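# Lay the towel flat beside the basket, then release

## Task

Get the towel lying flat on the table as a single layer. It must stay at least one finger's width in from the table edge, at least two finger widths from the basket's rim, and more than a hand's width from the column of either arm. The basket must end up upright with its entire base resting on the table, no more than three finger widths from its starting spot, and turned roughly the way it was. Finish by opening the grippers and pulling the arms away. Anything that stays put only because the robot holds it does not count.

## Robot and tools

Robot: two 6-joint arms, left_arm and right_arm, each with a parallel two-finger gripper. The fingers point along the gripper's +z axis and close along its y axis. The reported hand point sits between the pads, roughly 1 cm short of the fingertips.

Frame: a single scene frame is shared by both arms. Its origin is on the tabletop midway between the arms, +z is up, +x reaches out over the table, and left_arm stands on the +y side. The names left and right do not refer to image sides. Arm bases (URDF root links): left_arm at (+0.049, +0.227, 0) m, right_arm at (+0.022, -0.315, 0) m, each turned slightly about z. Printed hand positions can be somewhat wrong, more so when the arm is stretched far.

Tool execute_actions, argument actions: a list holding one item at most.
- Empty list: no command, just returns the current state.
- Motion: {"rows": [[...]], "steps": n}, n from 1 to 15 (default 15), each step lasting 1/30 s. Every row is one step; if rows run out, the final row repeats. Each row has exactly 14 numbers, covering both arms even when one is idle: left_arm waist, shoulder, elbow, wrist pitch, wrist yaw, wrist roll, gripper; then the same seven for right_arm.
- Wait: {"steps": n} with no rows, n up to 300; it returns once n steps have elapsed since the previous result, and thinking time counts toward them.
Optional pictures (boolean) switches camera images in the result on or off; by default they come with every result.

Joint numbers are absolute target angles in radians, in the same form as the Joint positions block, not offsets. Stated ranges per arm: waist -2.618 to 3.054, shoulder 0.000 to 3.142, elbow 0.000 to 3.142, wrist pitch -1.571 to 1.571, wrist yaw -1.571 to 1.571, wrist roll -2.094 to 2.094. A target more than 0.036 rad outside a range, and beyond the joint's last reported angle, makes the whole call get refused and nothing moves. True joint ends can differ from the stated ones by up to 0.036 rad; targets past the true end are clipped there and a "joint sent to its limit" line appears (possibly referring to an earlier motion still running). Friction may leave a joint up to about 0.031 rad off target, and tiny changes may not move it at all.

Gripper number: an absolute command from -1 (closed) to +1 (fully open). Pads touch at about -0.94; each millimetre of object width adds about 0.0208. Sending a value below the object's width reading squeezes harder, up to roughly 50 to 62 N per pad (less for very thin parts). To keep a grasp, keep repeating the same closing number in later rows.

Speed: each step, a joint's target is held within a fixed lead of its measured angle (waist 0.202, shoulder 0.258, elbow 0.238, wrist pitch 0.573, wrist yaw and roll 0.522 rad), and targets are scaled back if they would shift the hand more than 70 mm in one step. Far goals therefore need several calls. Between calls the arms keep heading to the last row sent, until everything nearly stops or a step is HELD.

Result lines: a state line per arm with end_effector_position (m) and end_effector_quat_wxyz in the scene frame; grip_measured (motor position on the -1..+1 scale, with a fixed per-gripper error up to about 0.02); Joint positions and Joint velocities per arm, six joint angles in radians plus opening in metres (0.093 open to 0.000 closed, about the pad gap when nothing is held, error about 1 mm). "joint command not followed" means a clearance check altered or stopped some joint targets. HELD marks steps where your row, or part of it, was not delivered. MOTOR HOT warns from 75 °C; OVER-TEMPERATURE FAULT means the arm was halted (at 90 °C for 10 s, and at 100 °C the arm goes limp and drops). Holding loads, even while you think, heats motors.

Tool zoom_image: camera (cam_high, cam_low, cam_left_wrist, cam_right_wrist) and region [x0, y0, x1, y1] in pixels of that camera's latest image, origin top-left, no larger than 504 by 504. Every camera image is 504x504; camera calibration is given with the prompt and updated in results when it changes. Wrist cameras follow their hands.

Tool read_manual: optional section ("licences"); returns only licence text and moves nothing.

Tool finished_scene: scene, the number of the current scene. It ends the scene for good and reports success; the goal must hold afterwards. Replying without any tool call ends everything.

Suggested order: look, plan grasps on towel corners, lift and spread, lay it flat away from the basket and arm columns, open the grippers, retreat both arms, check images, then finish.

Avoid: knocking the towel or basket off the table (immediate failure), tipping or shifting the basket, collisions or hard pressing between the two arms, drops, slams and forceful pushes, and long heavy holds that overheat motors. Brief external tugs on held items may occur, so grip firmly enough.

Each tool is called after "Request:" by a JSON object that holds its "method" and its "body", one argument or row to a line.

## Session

Request:
{"method": "execute_actions", "body": {
  "actions": []
}}

Scene clock: 0.00 s of 5200.00 s.
left_arm: end_effector_position=(+0.3748, -0.0353, +0.3747) grip_measured=+1.000 end_effector_quat_wxyz=(+0.657, -0.203, +0.688, -0.231) | right_arm: end_effector_position=(+0.2753, -0.5555, +0.2154) grip_measured=+1.000 end_effector_quat_wxyz=(+0.507, +0.301, +0.761, -0.271)
Joint positions: left_arm=[-0.919  1.389  1.19   0.149 -0.964 -0.666  0.093] | right_arm=[-0.565  0.984  0.604  0.026  0.187 -0.046  0.093]
Joint velocities: left_arm=[ 0.007 -0.007 -0.002 -0.007  0.007 -0.051  0.   ] | right_arm=[-0.002 -0.002  0.002  0.066 -0.095 -0.037  0.   ]
camera_calibration (this result's frames):
cam_left_wrist: T_world_to_cam=[[0.00033277, -0.812133, 0.583473, -0.242182], [-0.478331, -0.512523, -0.713105, 0.466236], [0.878179, -0.278856, -0.388639, -0.11243], [0, 0, 0, 1]] pos_world=[0.32183, 0.0109204, 0.430087]
cam_right_wrist: T_world_to_cam=[[-0.725623, -0.67451, 0.136042, -0.204258], [-0.556189, 0.458544, -0.693102, 0.598526], [0.405124, -0.578596, -0.707885, -0.195646], [0, 0, 0, 1]] pos_world=[0.26394, -0.525424, 0.304132]

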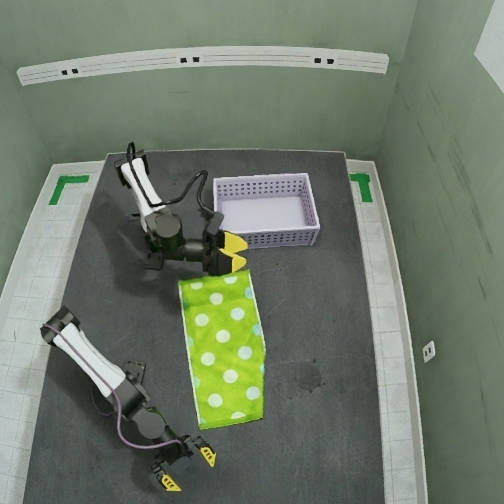

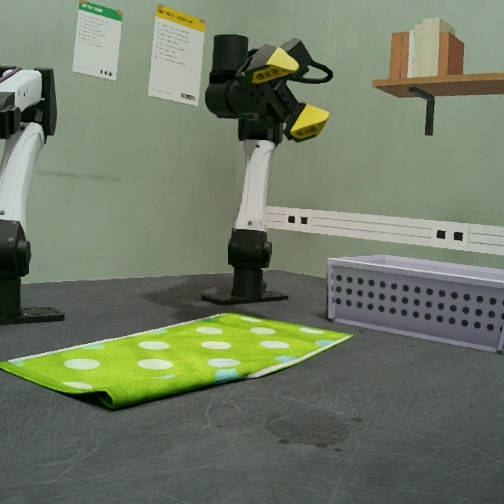

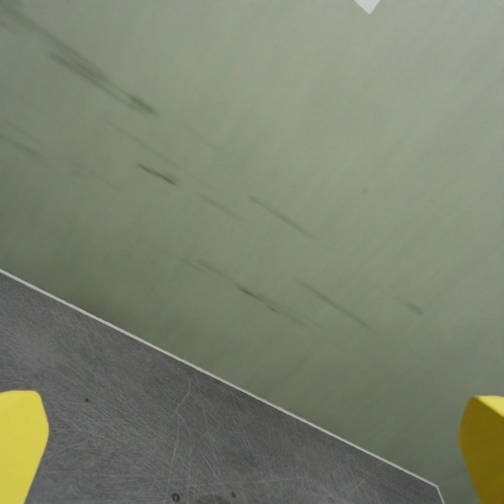

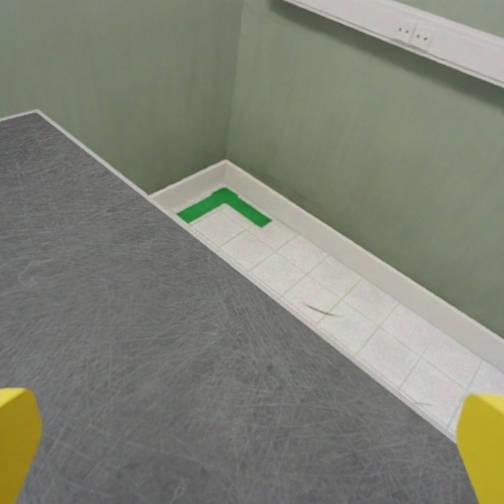

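Request:
{"method": "zoom_image", "body": {
  "camera": "cam_high",
  "region": [140, 250, 320, 450]
}}

Request:
{"method": "zoom_image", "body": {
  "camera": "cam_low",
  "region": [0, 300, 380, 430]
}}

Region (140, 250, 320, 450) of cam_high's 504x504 image, scaled by 2.520, with more detail than that image has; it fills the left 454 columns of this view, and the rest is white.

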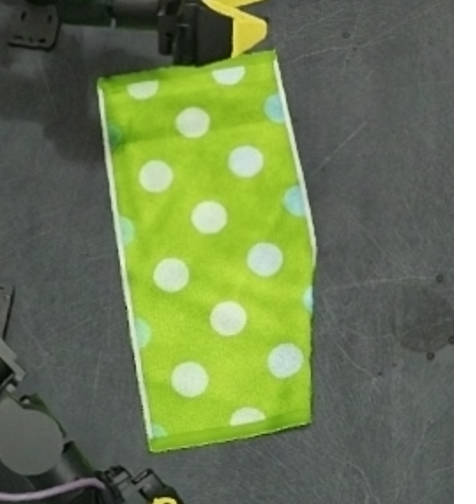

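Region (0, 300, 380, 430) of cam_low's 504x504 image, scaled by 1.326, with more detail than that image has; it fills the top 172 rows of this view, and the rest is white.

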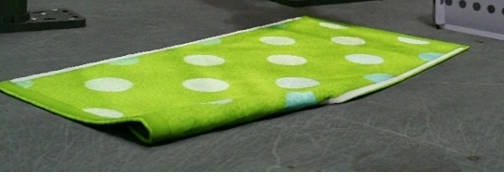

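Request:
{"method": "execute_actions", "body": {
  "actions": [
    {"rows": [[-0.918,1.387,1.184,0.132,-0.951,-0.651,0.98,-0.561,0.992,0.609,0.012,0.184,-0.032,0.98],[-0.917,1.386,1.179,0.119,-0.94,-0.64,0.97,-0.557,0.998,0.614,0.001,0.182,-0.02,0.97],[-0.917,1.384,1.173,0.103,-0.927,-0.625,0.95,-0.553,1.006,0.619,-0.013,0.18,-0.006,0.95],[-0.916,1.382,1.166,0.083,-0.911,-0.608,0.93,-0.548,1.016,0.625,-0.029,0.177,0.011,0.93],[-0.914,1.38,1.157,0.06,-0.892,-0.587,0.91,-0.542,1.027,0.633,-0.049,0.173,0.031,0.91],[-0.913,1.378,1.148,0.033,-0.871,-0.564,0.89,-0.535,1.04,0.641,-0.071,0.169,0.054,0.89],[-0.911,1.375,1.137,0.004,-0.848,-0.538,0.86,-0.528,1.054,0.651,-0.096,0.164,0.079,0.86],[-0.91,1.371,1.125,-0.028,-0.822,-0.509,0.82,-0.519,1.07,0.661,-0.123,0.159,0.107,0.82],[-0.908,1.368,1.112,-0.063,-0.794,-0.478,0.79,-0.51,1.087,0.673,-0.152,0.153,0.137,0.79],[-0.906,1.364,1.099,-0.101,-0.764,-0.445,0.75,-0.501,1.105,0.685,-0.183,0.147,0.17,0.75],[-0.904,1.36,1.084,-0.14,-0.732,-0.41,0.71,-0.491,1.124,0.697,-0.217,0.141,0.204,0.71],[-0.902,1.356,1.069,-0.182,-0.699,-0.374,0.67,-0.48,1.144,0.711,-0.251,0.135,0.24,0.67],[-0.899,1.352,1.053,-0.225,-0.664,-0.335,0.63,-0.469,1.165,0.725,-0.288,0.128,0.277,0.63],[-0.897,1.348,1.037,-0.27,-0.628,-0.296,0.59,-0.458,1.186,0.739,-0.325,0.121,0.315,0.59],[-0.894,1.343,1.02,-0.316,-0.591,-0.255,0.54,-0.446,1.209,0.754,-0.363,0.113,0.355,0.54]], "steps": 15}
  ],
  "pictures": false
}}

Request:
{"method": "execute_actions", "body": {
  "actions": [
    {"rows": [[-0.892,1.338,1.003,-0.362,-0.554,-0.214,0.49,-0.434,1.231,0.769,-0.403,0.106,0.395,0.49],[-0.89,1.334,0.986,-0.409,-0.516,-0.172,0.45,-0.422,1.254,0.784,-0.442,0.099,0.436,0.45],[-0.887,1.329,0.969,-0.457,-0.478,-0.131,0.4,-0.41,1.277,0.8,-0.482,0.091,0.477,0.4],[-0.884,1.324,0.951,-0.505,-0.44,-0.089,0.35,-0.397,1.3,0.815,-0.522,0.083,0.518,0.35],[-0.882,1.32,0.934,-0.552,-0.402,-0.047,0.31,-0.385,1.323,0.83,-0.561,0.076,0.559,0.31],[-0.88,1.315,0.917,-0.598,-0.365,-0.006,0.26,-0.373,1.345,0.845,-0.601,0.069,0.599,0.26],[-0.877,1.31,0.9,-0.644,-0.328,0.035,0.21,-0.361,1.368,0.86,-0.639,0.061,0.639,0.21],[-0.875,1.306,0.884,-0.689,-0.292,0.074,0.17,-0.35,1.389,0.874,-0.676,0.054,0.677,0.17],[-0.872,1.302,0.868,-0.732,-0.257,0.113,0.13,-0.339,1.41,0.888,-0.713,0.047,0.714,0.13],[-0.87,1.298,0.853,-0.774,-0.224,0.149,0.09,-0.328,1.43,0.902,-0.747,0.041,0.75,0.09],[-0.868,1.294,0.838,-0.813,-0.192,0.184,0.05,-0.318,1.449,0.914,-0.781,0.035,0.784,0.05],[-0.866,1.29,0.825,-0.851,-0.162,0.217,0.01,-0.309,1.467,0.926,-0.812,0.029,0.817,0.01],[-0.864,1.287,0.812,-0.886,-0.134,0.248,-0.02,-0.3,1.484,0.938,-0.841,0.023,0.847,-0.02],[-0.863,1.283,0.8,-0.918,-0.108,0.277,-0.06,-0.291,1.5,0.948,-0.868,0.018,0.875,-0.06],[-0.861,1.28,0.789,-0.947,-0.085,0.303,-0.09,-0.284,1.514,0.958,-0.893,0.013,0.9,-0.09]], "steps": 15}
  ],
  "pictures": false
}}

Request:
{"method": "execute_actions", "body": {
  "actions": [
    {"rows": [[-0.86,1.278,0.78,-0.974,-0.064,0.326,-0.11,-0.277,1.527,0.966,-0.915,0.009,0.923,-0.11],[-0.858,1.276,0.771,-0.997,-0.045,0.347,-0.13,-0.271,1.538,0.974,-0.935,0.005,0.943,-0.13],[-0.857,1.274,0.764,-1.017,-0.029,0.364,-0.15,-0.266,1.548,0.98,-0.951,0.002,0.96,-0.15],[-0.857,1.272,0.758,-1.033,-0.016,0.379,-0.17,-0.262,1.556,0.985,-0.965,0,0.974,-0.17],[-0.856,1.271,0.753,-1.046,-0.005,0.39,-0.18,-0.258,1.562,0.99,-0.976,-0.002,0.986,-0.18],[-0.855,1.27,0.75,-1.055,0.002,0.398,-0.19,-0.256,1.566,0.993,-0.984,-0.004,0.994,-0.19],[-0.855,1.269,0.747,-1.063,0.008,0.405,-0.2,-0.254,1.57,0.995,-0.99,-0.005,1.0,-0.2]], "steps": 15}
  ],
  "pictures": false
}}

Request:
{"method": "execute_actions", "body": {
  "actions": [
    {"steps": 6}
  ]
}}

Scene clock: 65.93 s of 5200.00 s.
left_arm: end_effector_position=(+0.3586, -0.0533, +0.2694) grip_measured=+0.562 end_effector_quat_wxyz=(+0.574, +0.056, +0.811, -0.094) | right_arm: end_effector_position=(+0.2981, -0.5251, +0.1495) grip_measured=+0.562 end_effector_quat_wxyz=(+0.409, +0.377, +0.819, -0.142)
Joint positions: left_arm=[-0.91   1.379  1.072 -0.139 -0.724 -0.4    0.072] | right_arm=[-0.475  1.155  0.7   -0.228  0.146  0.214  0.072]
Joint velocities: left_arm=[ 0.061 -0.129 -0.51  -1.136  0.842  0.93  -0.041] | right_arm=[ 0.325  0.608  0.403 -0.872 -0.139  0.857 -0.041]
Steps of this call (steps 1 to 90: nothing new was sent; then 62.43 s passed at rest; steps 91 to 105: all 15 steps of this action). Readings (joint positions):
91: left_arm=[-0.919 1.389 1.190 0.148 -0.963 -0.665] | right_arm=[-0.565 0.984 0.604 0.025 0.187 -0.045]
92: left_arm=[-0.919 1.389 1.190 0.146 -0.961 -0.661] | right_arm=[-0.565 0.984 0.604 0.022 0.187 -0.041]
94: left_arm=[-0.919 1.389 1.190 0.133 -0.950 -0.648] | right_arm=[-0.564 0.984 0.604 0.009 0.187 -0.028]
98: left_arm=[-0.919 1.389 1.176 0.079 -0.900 -0.591] | right_arm=[-0.544 1.020 0.617 -0.044 0.180 0.027]
105: the state above

Scene clock: 66.43 s of 5200.00 s.
left_arm: end_effector_position=(+0.2303, +0.0254, +0.0800) grip_measured=-0.075 end_effector_quat_wxyz=(+0.179, +0.515, +0.838, +0.038) | right_arm: end_effector_position=(+0.2873, -0.4384, +0.0607) grip_measured=-0.075 end_effector_quat_wxyz=(+0.125, +0.552, +0.825, +0.001)
Joint positions: left_arm=[-0.875  1.313  0.829 -0.785 -0.214  0.163  0.042] | right_arm=[-0.307  1.474  0.909 -0.757  0.042  0.763  0.042]
Joint velocities: left_arm=[ 0.022 -0.125 -0.359 -1.136  0.872  0.93  -0.028] | right_arm=[ 0.237  0.447  0.315 -0.901 -0.183  0.916 -0.027]
Steps of this call (steps 1 to 15: all 15 steps of this action). Readings (joint positions):
1: left_arm=[-0.907 1.375 1.055 -0.180 -0.693 -0.365] | right_arm=[-0.464 1.177 0.715 -0.260 0.139 0.248]
2: left_arm=[-0.905 1.369 1.038 -0.222 -0.660 -0.328] | right_arm=[-0.452 1.199 0.730 -0.294 0.133 0.283]
4: left_arm=[-0.899 1.358 1.004 -0.308 -0.592 -0.253] | right_arm=[-0.428 1.244 0.761 -0.365 0.119 0.357]
8: left_arm=[-0.890 1.339 0.936 -0.487 -0.448 -0.095] | right_arm=[-0.379 1.337 0.821 -0.513 0.089 0.512]
15: the state above

Scene clock: 66.93 s of 5200.00 s.
left_arm: end_effector_position=(+0.1596, +0.0710, +0.0544) grip_measured=-0.199 end_effector_quat_wxyz=(+0.003, +0.626, +0.780, +0.004) | right_arm: end_effector_position=(+0.2592, -0.4069, +0.0486) grip_measured=-0.199 end_effector_quat_wxyz=(+0.005, +0.626, +0.780, +0.001)
Joint positions: left_arm=[-0.866  1.294  0.77  -1.043 -0.009  0.388  0.036] | right_arm=[-0.264  1.553  0.963 -0.97   0.001  0.983  0.036]
Joint velocities: left_arm=[ 0.007 -0.022 -0.002 -0.066  0.081  0.081  0.   ] | right_arm=[-0.007 -0.002 -0.007 -0.007 -0.051  0.051 -0.001]
Steps of this call (steps 1 to 15: all 15 steps of this action). Readings (joint positions):
1: left_arm=[-0.873 1.310 0.818 -0.822 -0.186 0.193] | right_arm=[-0.299 1.489 0.919 -0.787 0.035 0.793]
2: left_arm=[-0.872 1.307 0.807 -0.856 -0.159 0.223] | right_arm=[-0.292 1.503 0.928 -0.814 0.030 0.822]
4: left_arm=[-0.869 1.302 0.790 -0.916 -0.113 0.274] | right_arm=[-0.280 1.526 0.943 -0.862 0.021 0.872]
8: left_arm=[-0.867 1.296 0.772 -1.000 -0.048 0.346] | right_arm=[-0.266 1.550 0.960 -0.930 0.008 0.942]
15: the state above

Scene clock: 67.13 s of 5200.00 s.
left_arm: end_effector_position=(+0.1578, +0.0714, +0.0544) grip_measured=-0.199 end_effector_quat_wxyz=(-0.001, +0.629, +0.777, +0.001) | right_arm: end_effector_position=(+0.2579, -0.4062, +0.0487) grip_measured=-0.199 end_effector_quat_wxyz=(+0.002, +0.629, +0.777, +0.001)
Joint positions: left_arm=[-0.866  1.294  0.77  -1.049 -0.002  0.397  0.036] | right_arm=[-0.264  1.553  0.963 -0.977 -0.     0.992  0.036]
Joint velocities: left_arm=[ 0.002  0.012  0.017 -0.022  0.081  0.081 -0.001] | right_arm=[ 0.007 -0.012  0.007 -0.066 -0.037  0.007  0.001]
Steps of this call (steps 1 to 6: the robot went on to your last target). Readings (joint positions):
1: left_arm=[-0.866 1.294 0.770 -1.045 -0.007 0.391] | right_arm=[-0.264 1.553 0.963 -0.972 0.001 0.986]
2: left_arm=[-0.866 1.294 0.770 -1.046 -0.006 0.393] | right_arm=[-0.264 1.553 0.963 -0.974 0.000 0.988]
4: left_arm=[-0.866 1.294 0.770 -1.048 -0.003 0.395] | right_arm=[-0.264 1.553 0.963 -0.976 -0.000 0.990]
6: the state above
camera_calibration (this result's frames):
cam_left_wrist: T_world_to_cam=[[-0.977677, -0.208521, -0.0258056, 0.175842], [-0.198924, 0.879071, 0.433201, -0.0170814], [-0.0676464, 0.428664, -0.900928, 0.109954], [0, 0, 0, 1]] pos_world=[0.175957, 0.00454925, 0.110998]
cam_right_wrist: T_world_to_cam=[[-0.971354, -0.237635, -0.000468218, 0.154007], [-0.214797, 0.877155, 0.42949, 0.432173], [-0.101651, 0.417288, -0.903072, 0.32443], [0, 0, 0, 1]] pos_world=[0.275404, -0.477866, 0.107442]

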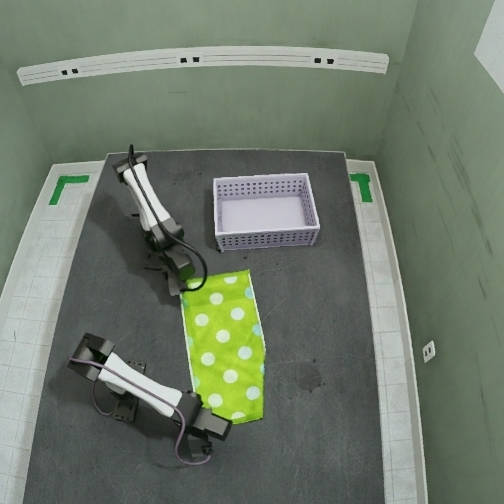

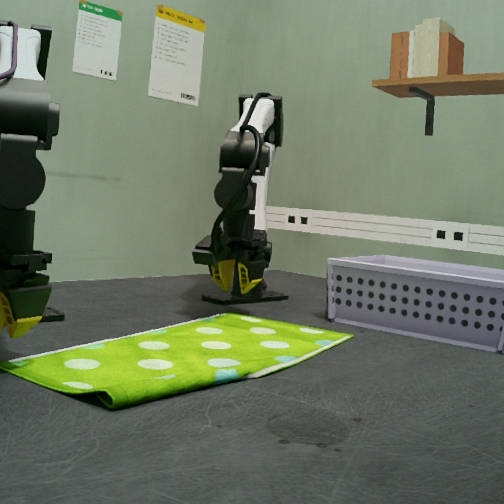

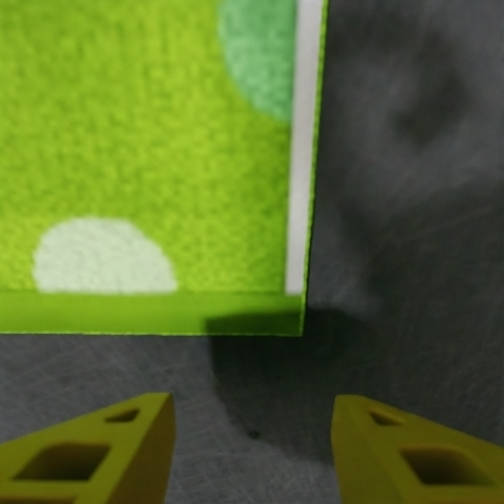

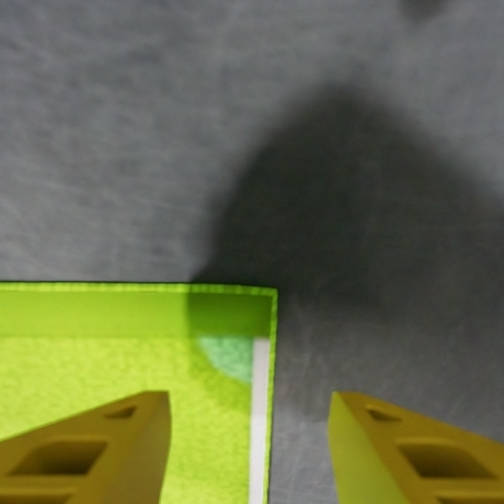

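Request:
{"method": "execute_actions", "body": {
  "actions": [
    {"rows": [[-0.878,1.31,0.747,-1.035,0.003,0.39,-0.2,-0.254,1.57,0.945,-0.96,-0.003,1.0,-0.2],[-0.886,1.314,0.739,-1.018,0.003,0.382,-0.2,-0.254,1.575,0.938,-0.945,-0.003,1.0,-0.2],[-0.894,1.319,0.73,-1.002,0.003,0.374,-0.2,-0.254,1.58,0.931,-0.93,-0.003,1.0,-0.2],[-0.902,1.323,0.722,-0.985,0.003,0.366,-0.2,-0.254,1.585,0.924,-0.915,-0.003,1.0,-0.2],[-0.908,1.328,0.713,-0.969,0.003,0.36,-0.2,-0.254,1.59,0.917,-0.9,-0.003,1.0,-0.2],[-0.913,1.332,0.705,-0.952,0.003,0.355,-0.2,-0.254,1.595,0.909,-0.885,-0.003,1.0,-0.2],[-0.913,1.337,0.696,-0.936,0.003,0.355,-0.2,-0.254,1.6,0.902,-0.87,-0.003,1.0,-0.2],[-0.913,1.341,0.688,-0.919,0.003,0.355,-0.2,-0.254,1.605,0.895,-0.855,-0.003,1.0,-0.2],[-0.913,1.345,0.679,-0.903,0.003,0.355,-0.2,-0.254,1.61,0.888,-0.84,-0.003,1.0,-0.2],[-0.913,1.35,0.671,-0.886,0.003,0.355,-0.2,-0.254,1.615,0.881,-0.825,-0.003,1.0,-0.2],[-0.913,1.354,0.662,-0.87,0.003,0.355,-0.2,-0.254,1.62,0.874,-0.81,-0.003,1.0,-0.2],[-0.913,1.359,0.654,-0.853,0.003,0.355,-0.2,-0.254,1.625,0.866,-0.795,-0.003,1.0,-0.2],[-0.913,1.363,0.645,-0.853,0.003,0.355,-0.2,-0.254,1.63,0.859,-0.795,-0.003,1.0,-0.2],[-0.913,1.368,0.637,-0.853,0.003,0.355,-0.2,-0.254,1.635,0.852,-0.795,-0.003,1.0,-0.2],[-0.913,1.372,0.628,-0.853,0.003,0.355,-0.2,-0.254,1.64,0.845,-0.795,-0.003,1.0,-0.2]], "steps": 15}
  ],
  "pictures": false
}}

Request:
{"method": "execute_actions", "body": {
  "actions": [
    {"steps": 8}
  ]
}}

Scene clock: 79.47 s of 5200.00 s.
left_arm: end_effector_position=(+0.1519, +0.0671, +0.0223) grip_measured=-0.199 end_effector_quat_wxyz=(+0.001, +0.630, +0.777, -0.001) | right_arm: end_effector_position=(+0.2574, -0.4059, +0.0150) grip_measured=-0.199 end_effector_quat_wxyz=(-0.002, +0.630, +0.777, -0.000)
Joint positions: left_arm=[-0.903  1.342  0.668 -0.894  0.001  0.363  0.036] | right_arm=[-0.264  1.614  0.879 -0.838 -0.     0.994  0.036]
Joint velocities: left_arm=[-0.002  0.125 -0.217  0.198 -0.007  0.051  0.   ] | right_arm=[ 0.002  0.134 -0.173  0.198  0.051  0.022  0.   ]
Steps of this call (steps 1 to 30: the robot went on to your last target; steps 31 to 120: nothing new was sent; then 7.83 s passed at rest; steps 121 to 135: all 15 steps of this action). Readings (joint positions):
121: left_arm=[-0.866 1.294 0.770 -1.050 0.001 0.399] | right_arm=[-0.264 1.553 0.963 -0.978 -0.000 0.994]
122: left_arm=[-0.868 1.294 0.770 -1.048 0.001 0.397] | right_arm=[-0.264 1.553 0.963 -0.976 -0.000 0.994]
124: left_arm=[-0.878 1.294 0.763 -1.032 0.001 0.389] | right_arm=[-0.264 1.554 0.961 -0.964 -0.000 0.994]
128: left_arm=[-0.901 1.305 0.730 -0.984 0.001 0.373] | right_arm=[-0.264 1.573 0.933 -0.918 -0.000 0.994]
135: the state above

Scene clock: 79.73 s of 5200.00 s.
left_arm: end_effector_position=(+0.1512, +0.0683, +0.0168) grip_measured=-0.199 end_effector_quat_wxyz=(-0.000, +0.629, +0.777, -0.000) | right_arm: end_effector_position=(+0.2568, -0.4056, +0.0112) grip_measured=-0.199 end_effector_quat_wxyz=(-0.003, +0.630, +0.777, -0.000)
Joint positions: left_arm=[-0.903  1.351  0.651 -0.871  0.001  0.361  0.036] | right_arm=[-0.264  1.622  0.869 -0.823 -0.001  0.995  0.036]
Joint velocities: left_arm=[-0.017 -0.002  0.002  0.051 -0.051 -0.037  0.   ] | right_arm=[-0.017 -0.002 -0.002  0.081  0.022 -0.037  0.   ]
Steps of this call (steps 1 to 8: the robot went on to your last target). Readings (joint positions):
1: left_arm=[-0.903 1.346 0.662 -0.888 0.001 0.362] | right_arm=[-0.264 1.619 0.873 -0.833 -0.000 0.994]
2: left_arm=[-0.903 1.349 0.656 -0.885 0.001 0.362] | right_arm=[-0.264 1.622 0.869 -0.829 -0.001 0.995]
4: left_arm=[-0.903 1.351 0.651 -0.880 0.001 0.361] | right_arm=[-0.264 1.622 0.869 -0.824 -0.001 0.995]
8: the state above
camera_calibration (this result's frames):
cam_left_wrist: T_world_to_cam=[[-0.977771, -0.20823, -0.0245776, 0.167761], [-0.19834, 0.880514, 0.430529, 0.000556575], [-0.0680084, 0.425834, -0.902242, 0.0772845], [0, 0, 0, 1]] pos_world=[0.169399, 0.00153261, 0.0736128]
cam_right_wrist: T_world_to_cam=[[-0.972051, -0.234682, 0.00640207, 0.154417], [-0.208607, 0.875914, 0.435037, 0.445365], [-0.107703, 0.421543, -0.90039, 0.29345], [0, 0, 0, 1]] pos_world=[0.274612, -0.477564, 0.0694802]

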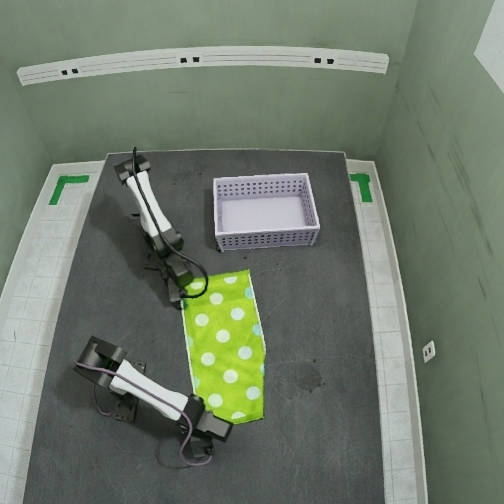

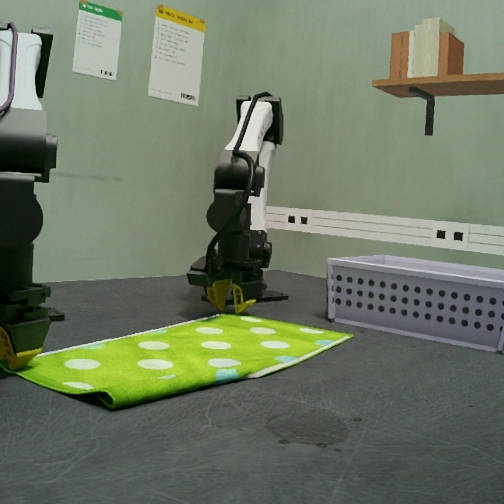

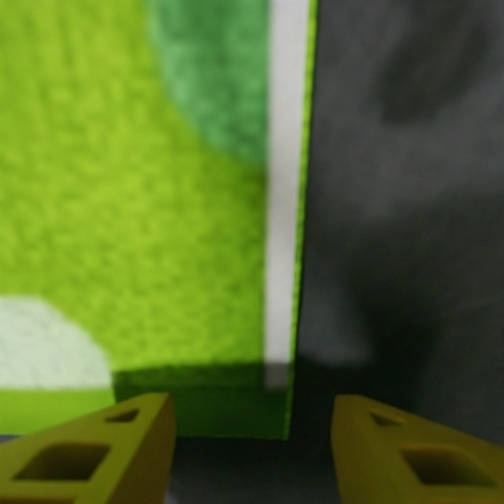

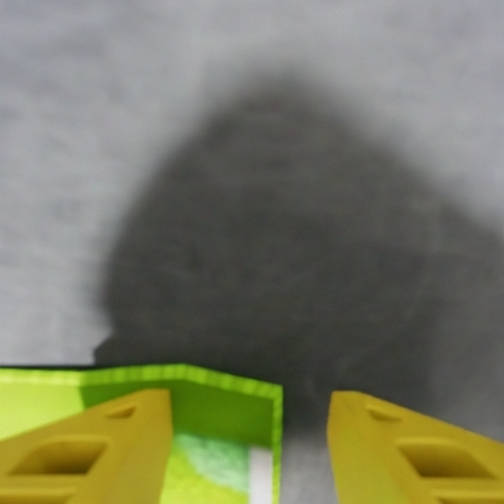

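Request:
{"method": "execute_actions", "body": {
  "actions": [
    {"rows": [[-0.913,1.38,0.628,-0.853,0.003,0.355,-0.2,-0.254,1.645,0.845,-0.81,-0.003,1.0,-0.2],[-0.913,1.387,0.628,-0.85,0.003,0.355,-0.2,-0.254,1.65,0.845,-0.81,-0.003,1.0,-0.2],[-0.913,1.394,0.628,-0.847,0.003,0.355,-0.2,-0.254,1.655,0.845,-0.81,-0.003,1.0,-0.2],[-0.913,1.4,0.628,-0.844,0.003,0.355,-0.2,-0.254,1.66,0.845,-0.81,-0.003,1.0,-0.2],[-0.913,1.406,0.628,-0.841,0.003,0.355,-0.2,-0.254,1.66,0.845,-0.81,-0.003,1.0,-0.2],[-0.913,1.406,0.628,-0.841,0.003,0.355,-0.2,-0.254,1.66,0.845,-0.81,-0.003,1.0,-0.2],[-0.913,1.406,0.628,-0.841,0.003,0.355,-0.2,-0.254,1.66,0.845,-0.81,-0.003,1.0,-0.2],[-0.913,1.406,0.628,-0.841,0.003,0.355,-0.2,-0.254,1.66,0.845,-0.81,-0.003,1.0,-0.2],[-0.913,1.406,0.628,-0.841,0.003,0.355,-0.24,-0.254,1.66,0.845,-0.81,-0.003,1.0,-0.24],[-0.913,1.406,0.628,-0.841,0.003,0.355,-0.28,-0.254,1.66,0.845,-0.81,-0.003,1.0,-0.28],[-0.913,1.406,0.628,-0.841,0.003,0.355,-0.32,-0.254,1.66,0.845,-0.81,-0.003,1.0,-0.32],[-0.913,1.406,0.628,-0.841,0.003,0.355,-0.36,-0.254,1.66,0.845,-0.81,-0.003,1.0,-0.36],[-0.913,1.406,0.628,-0.841,0.003,0.355,-0.4,-0.254,1.66,0.845,-0.81,-0.003,1.0,-0.4],[-0.913,1.406,0.628,-0.841,0.003,0.355,-0.44,-0.254,1.66,0.845,-0.81,-0.003,1.0,-0.44],[-0.913,1.406,0.628,-0.841,0.003,0.355,-0.48,-0.254,1.66,0.845,-0.81,-0.003,1.0,-0.48]], "steps": 15}
  ],
  "pictures": false
}}

Request:
{"method": "execute_actions", "body": {
  "actions": [
    {"rows": [[-0.913,1.406,0.628,-0.841,0.003,0.355,-0.52,-0.254,1.66,0.845,-0.81,-0.003,1.0,-0.52],[-0.913,1.406,0.628,-0.841,0.003,0.355,-0.56,-0.254,1.66,0.845,-0.81,-0.003,1.0,-0.56],[-0.913,1.406,0.628,-0.841,0.003,0.355,-0.6,-0.254,1.66,0.845,-0.81,-0.003,1.0,-0.6],[-0.913,1.406,0.628,-0.841,0.003,0.355,-0.64,-0.254,1.66,0.845,-0.81,-0.003,1.0,-0.64],[-0.913,1.406,0.628,-0.841,0.003,0.355,-0.68,-0.254,1.66,0.845,-0.81,-0.003,1.0,-0.68],[-0.913,1.406,0.628,-0.841,0.003,0.355,-0.72,-0.254,1.66,0.845,-0.81,-0.003,1.0,-0.72],[-0.913,1.406,0.628,-0.841,0.003,0.355,-0.76,-0.254,1.66,0.845,-0.81,-0.003,1.0,-0.76],[-0.913,1.406,0.628,-0.841,0.003,0.355,-0.8,-0.254,1.66,0.845,-0.81,-0.003,1.0,-0.8],[-0.913,1.406,0.628,-0.841,0.003,0.355,-0.84,-0.254,1.66,0.845,-0.81,-0.003,1.0,-0.84],[-0.913,1.406,0.628,-0.841,0.003,0.355,-0.88,-0.254,1.66,0.845,-0.81,-0.003,1.0,-0.88],[-0.913,1.406,0.628,-0.841,0.003,0.355,-0.92,-0.254,1.66,0.845,-0.81,-0.003,1.0,-0.92],[-0.913,1.406,0.628,-0.841,0.003,0.355,-0.96,-0.254,1.66,0.845,-0.81,-0.003,1.0,-0.96],[-0.913,1.406,0.628,-0.841,0.003,0.355,-1,-0.254,1.66,0.845,-0.81,-0.003,1.0,-1]], "steps": 15}
  ]
}}

Scene clock: 94.80 s of 5200.00 s.
left_arm: end_effector_position=(+0.1534, +0.0673, +0.0118) grip_measured=-0.462 end_effector_quat_wxyz=(-0.003, +0.629, +0.778, +0.005) | right_arm: end_effector_position=(+0.2592, -0.4054, +0.0112) grip_measured=-0.462 end_effector_quat_wxyz=(+0.001, +0.630, +0.777, +0.004)
Joint positions: left_arm=[-0.903  1.38   0.651 -0.851 -0.007  0.36   0.023] | right_arm=[-0.264  1.622  0.869 -0.815 -0.007  0.995  0.023]
Joint velocities: left_arm=[ 0.002 -0.002  0.007  0.007  0.037  0.051 -0.035] | right_arm=[-0.012  0.002 -0.007  0.037 -0.022  0.007 -0.034]
Steps of this call (steps 1 to 30: the robot went on to your last target; steps 31 to 120: nothing new was sent; then 10.57 s passed at rest; steps 121 to 135: all 15 steps of this action). Readings (joint positions):
121: left_arm=[-0.903 1.351 0.651 -0.864 0.001 0.360] | right_arm=[-0.264 1.622 0.869 -0.823 -0.001 0.995]
122: left_arm=[-0.903 1.352 0.651 -0.864 0.001 0.360] | right_arm=[-0.264 1.622 0.869 -0.823 -0.001 0.995]
124: left_arm=[-0.903 1.362 0.651 -0.861 0.001 0.360] | right_arm=[-0.264 1.622 0.869 -0.823 -0.001 0.995]
128: left_arm=[-0.903 1.380 0.651 -0.856 0.001 0.360] | right_arm=[-0.264 1.622 0.869 -0.823 -0.001 0.995]
135: the state above

Scene clock: 95.30 s of 5200.00 s.
left_arm: end_effector_position=(+0.1536, +0.0663, +0.0118) grip_measured=-0.979 end_effector_quat_wxyz=(-0.002, +0.629, +0.778, +0.003) | right_arm: end_effector_position=(+0.2617, -0.4047, +0.0105) grip_measured=-0.977 end_effector_quat_wxyz=(+0.003, +0.630, +0.776, +0.009)
Joint positions: left_arm=[-0.903  1.38   0.651 -0.847 -0.005  0.36   0.   ] | right_arm=[-0.264  1.625  0.869 -0.805 -0.016  0.995  0.   ]
Joint velocities: left_arm=[-0.012  0.007  0.002 -0.051  0.007  0.007  0.   ] | right_arm=[-0.002  0.012 -0.012 -0.051 -0.066 -0.051  0.   ]
Steps of this call (steps 1 to 15: all 15 steps of this action). Readings (joint positions):
1: left_arm=[-0.903 1.380 0.651 -0.850 -0.007 0.360] | right_arm=[-0.264 1.622 0.869 -0.814 -0.007 0.995]
2: left_arm=[-0.903 1.380 0.651 -0.849 -0.008 0.360] | right_arm=[-0.264 1.622 0.869 -0.814 -0.007 0.995]
4: left_arm=[-0.903 1.380 0.651 -0.848 -0.008 0.360] | right_arm=[-0.264 1.622 0.869 -0.813 -0.008 0.995]
8: left_arm=[-0.903 1.380 0.651 -0.847 -0.009 0.360] | right_arm=[-0.264 1.624 0.869 -0.813 -0.007 0.995]
15: the state above
camera_calibration (this result's frames):
cam_left_wrist: T_world_to_cam=[[-0.977485, -0.209134, -0.0280491, 0.169625], [-0.20017, 0.877, 0.43681, 0.00532247], [-0.0667528, 0.43259, -0.899116, 0.0730754], [0, 0, 0, 1]] pos_world=[0.171749, -0.000805082, 0.0681362]
cam_right_wrist: T_world_to_cam=[[-0.972043, -0.234316, -0.0151386, 0.159723], [-0.217081, 0.872229, 0.438284, 0.446597], [-0.0894927, 0.429317, -0.898709, 0.291354], [0, 0, 0, 1]] pos_world=[0.278279, -0.477192, 0.068524]

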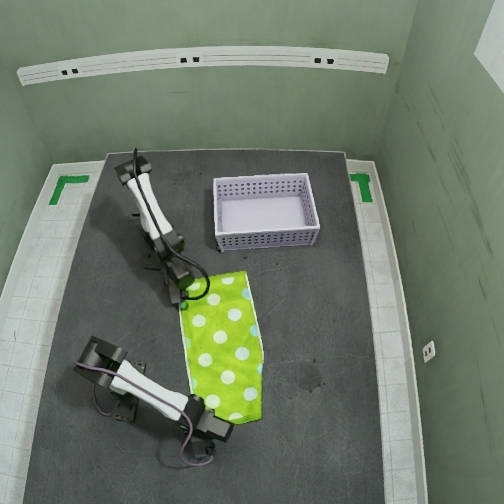

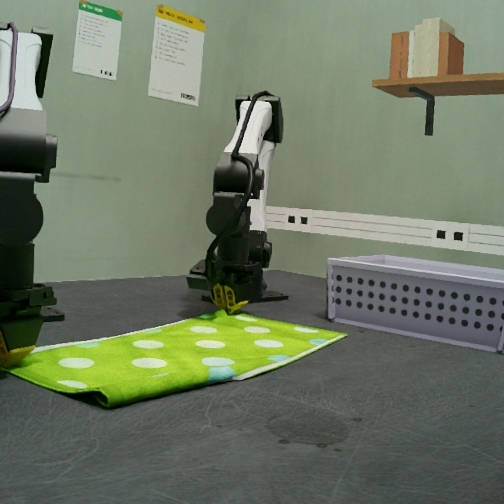

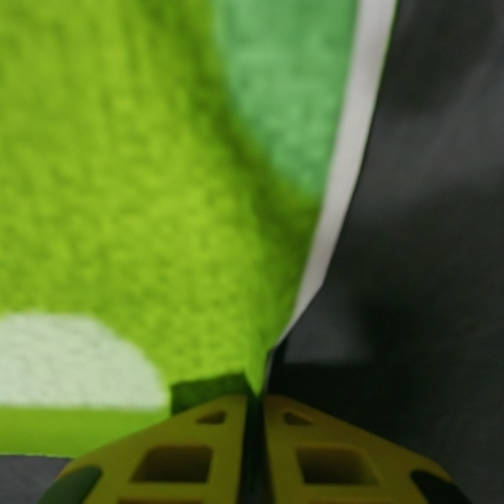

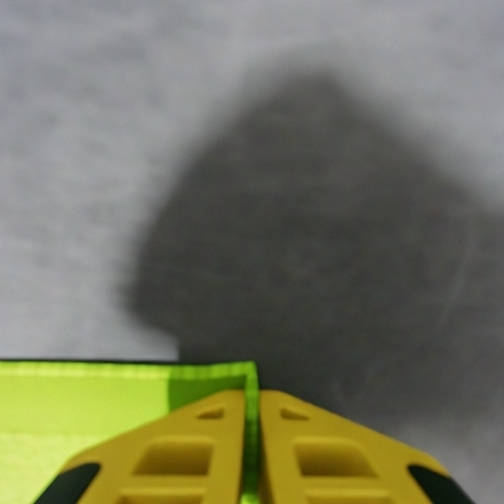

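Request:
{"method": "execute_actions", "body": {
  "actions": [
    {"rows": [[-0.9,1.37,0.665,-0.86,0,0.36,-1,-0.256,1.615,0.885,-0.82,0,1.0,-1],[-0.893,1.36,0.678,-0.875,0,0.367,-1,-0.252,1.606,0.899,-0.834,0,1.003,-1],[-0.885,1.352,0.692,-0.89,0,0.374,-1,-0.249,1.6,0.913,-0.847,0,1.005,-1],[-0.878,1.344,0.705,-0.904,0,0.38,-1,-0.245,1.594,0.926,-0.861,0,1.008,-1],[-0.871,1.336,0.718,-0.919,0,0.387,-1,-0.242,1.588,0.94,-0.875,0,1.01,-1],[-0.863,1.328,0.732,-0.934,0,0.394,-1,-0.238,1.582,0.954,-0.888,0,1.013,-1],[-0.856,1.32,0.745,-0.949,0,0.401,-1,-0.235,1.576,0.968,-0.902,0,1.015,-1],[-0.849,1.312,0.758,-0.963,0,0.407,-1,-0.231,1.57,0.982,-0.916,0,1.018,-1],[-0.841,1.304,0.771,-0.978,0,0.414,-1,-0.228,1.564,0.995,-0.929,0,1.02,-1],[-0.834,1.296,0.785,-0.993,0,0.421,-1,-0.224,1.558,1.009,-0.943,0,1.023,-1],[-0.827,1.288,0.798,-1.008,0,0.428,-1,-0.221,1.552,1.023,-0.957,0,1.025,-1],[-0.819,1.28,0.811,-1.022,0,0.434,-1,-0.217,1.546,1.037,-0.97,0,1.028,-1],[-0.812,1.272,0.825,-1.037,0,0.441,-1,-0.213,1.54,1.051,-0.984,0,1.03,-1],[-0.804,1.264,0.838,-1.052,0,0.448,-1,-0.21,1.534,1.064,-0.997,0,1.033,-1],[-0.797,1.256,0.851,-1.067,0,0.455,-1,-0.206,1.528,1.078,-1.011,0,1.035,-1]], "steps": 15}
  ],
  "pictures": false
}}

Request:
{"method": "execute_actions", "body": {
  "actions": [
    {"rows": [[-0.79,1.248,0.865,-1.081,0,0.461,-1,-0.203,1.522,1.092,-1.025,0,1.038,-1],[-0.782,1.24,0.878,-1.096,0,0.468,-1,-0.199,1.516,1.106,-1.038,0,1.04,-1],[-0.775,1.232,0.891,-1.111,0,0.475,-1,-0.196,1.51,1.12,-1.052,0,1.043,-1],[-0.768,1.223,0.904,-1.126,0,0.482,-1,-0.192,1.504,1.133,-1.066,0,1.045,-1],[-0.76,1.215,0.918,-1.14,0,0.488,-1,-0.189,1.498,1.147,-1.079,0,1.048,-1],[-0.753,1.207,0.931,-1.155,0,0.495,-1,-0.185,1.492,1.161,-1.093,0,1.05,-1]], "steps": 12}
  ]
}}

Scene clock: 140.30 s of 5200.00 s.
left_arm: end_effector_position=(+0.1799, +0.0577, +0.0640) grip_measured=-0.980 end_effector_quat_wxyz=(+0.043, +0.620, +0.783, -0.009) | right_arm: end_effector_position=(+0.2872, -0.4031, +0.0616) grip_measured=-0.978 end_effector_quat_wxyz=(+0.038, +0.623, +0.781, +0.019)
Joint positions: left_arm=[-0.819  1.293  0.805 -0.994 -0.004  0.423  0.   ] | right_arm=[-0.223  1.565  1.026 -0.947 -0.01   1.02   0.   ]
Joint velocities: left_arm=[ 0.198 -0.222  0.364 -0.374  0.007  0.168  0.   ] | right_arm=[ 0.11  -0.188  0.393 -0.432  0.007  0.037  0.   ]
Steps of this call (steps 1 to 15: the robot went on to your last target; steps 16 to 110: nothing new was sent; then 40.83 s passed at rest; steps 111 to 125: all 15 steps of this action). Readings (joint positions):
111: left_arm=[-0.903 1.380 0.651 -0.848 -0.005 0.360] | right_arm=[-0.264 1.623 0.872 -0.805 -0.017 0.996]
112: left_arm=[-0.903 1.380 0.652 -0.849 -0.005 0.360] | right_arm=[-0.264 1.621 0.876 -0.809 -0.017 0.996]
114: left_arm=[-0.898 1.380 0.662 -0.862 -0.004 0.364] | right_arm=[-0.260 1.616 0.887 -0.827 -0.017 0.998]
118: left_arm=[-0.871 1.355 0.705 -0.907 -0.004 0.381] | right_arm=[-0.248 1.611 0.926 -0.867 -0.012 1.004]
125: the state above

Scene clock: 140.70 s of 5200.00 s.
left_arm: end_effector_position=(+0.1899, +0.0645, +0.1029) grip_measured=-0.980 end_effector_quat_wxyz=(+0.067, +0.620, +0.781, -0.011) | right_arm: end_effector_position=(+0.2947, -0.3972, +0.1021) grip_measured=-0.978 end_effector_quat_wxyz=(+0.058, +0.620, +0.782, +0.028)
Joint positions: left_arm=[-0.763  1.225  0.91  -1.121 -0.004  0.482  0.   ] | right_arm=[-0.194  1.512  1.135 -1.066 -0.01   1.042  0.   ]
Joint velocities: left_arm=[-0.017 -0.017 -0.002 -0.168 -0.037  0.037  0.   ] | right_arm=[-0.002  0.017 -0.002 -0.198  0.007  0.022  0.   ]
Steps of this call (steps 1 to 12: all 12 steps of this action). Readings (joint positions):
1: left_arm=[-0.812 1.285 0.818 -1.007 -0.004 0.429] | right_arm=[-0.219 1.559 1.040 -0.960 -0.010 1.022]
2: left_arm=[-0.805 1.277 0.831 -1.021 -0.004 0.435] | right_arm=[-0.215 1.553 1.054 -0.973 -0.010 1.025]
4: left_arm=[-0.790 1.262 0.857 -1.049 -0.004 0.449] | right_arm=[-0.208 1.541 1.081 -1.000 -0.010 1.029]
8: left_arm=[-0.765 1.231 0.903 -1.099 -0.004 0.472] | right_arm=[-0.196 1.519 1.127 -1.046 -0.010 1.038]
12: the state above
camera_calibration (this result's frames):
cam_left_wrist: T_world_to_cam=[[-0.968451, -0.232142, -0.0906281, 0.213466], [-0.249055, 0.914235, 0.319603, -0.00663842], [0.0086622, 0.332091, -0.943208, 0.154878], [0, 0, 0, 1]] pos_world=[0.203736, 0.00418992, 0.16755]
cam_right_wrist: T_world_to_cam=[[-0.959533, -0.258988, -0.11055, 0.191177], [-0.281595, 0.883151, 0.375164, 0.43684], [0.000469515, 0.391112, -0.920343, 0.333999], [0, 0, 0, 1]] pos_world=[0.306295, -0.466914, 0.164642]

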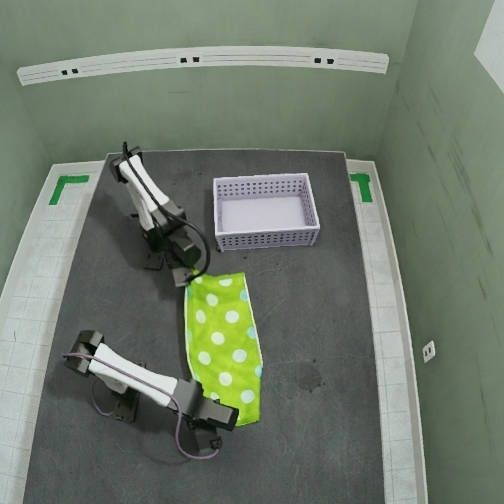

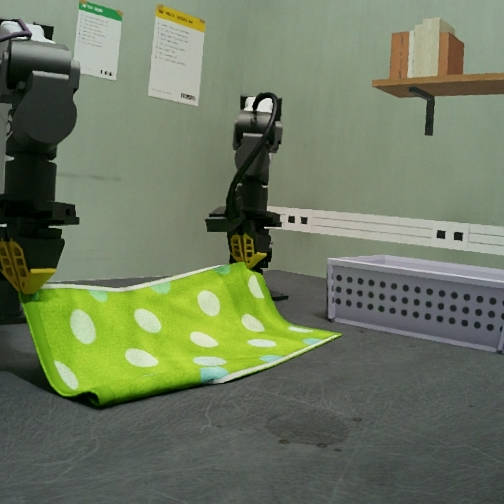

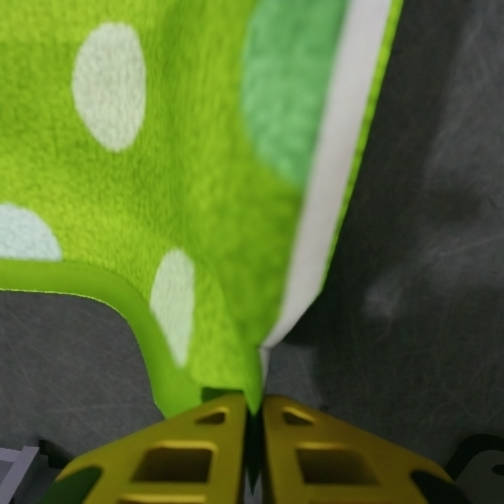

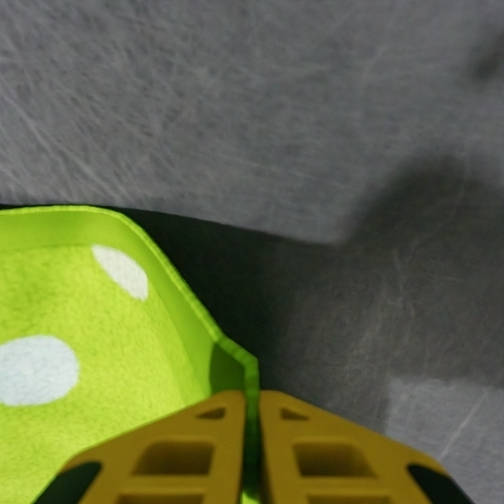

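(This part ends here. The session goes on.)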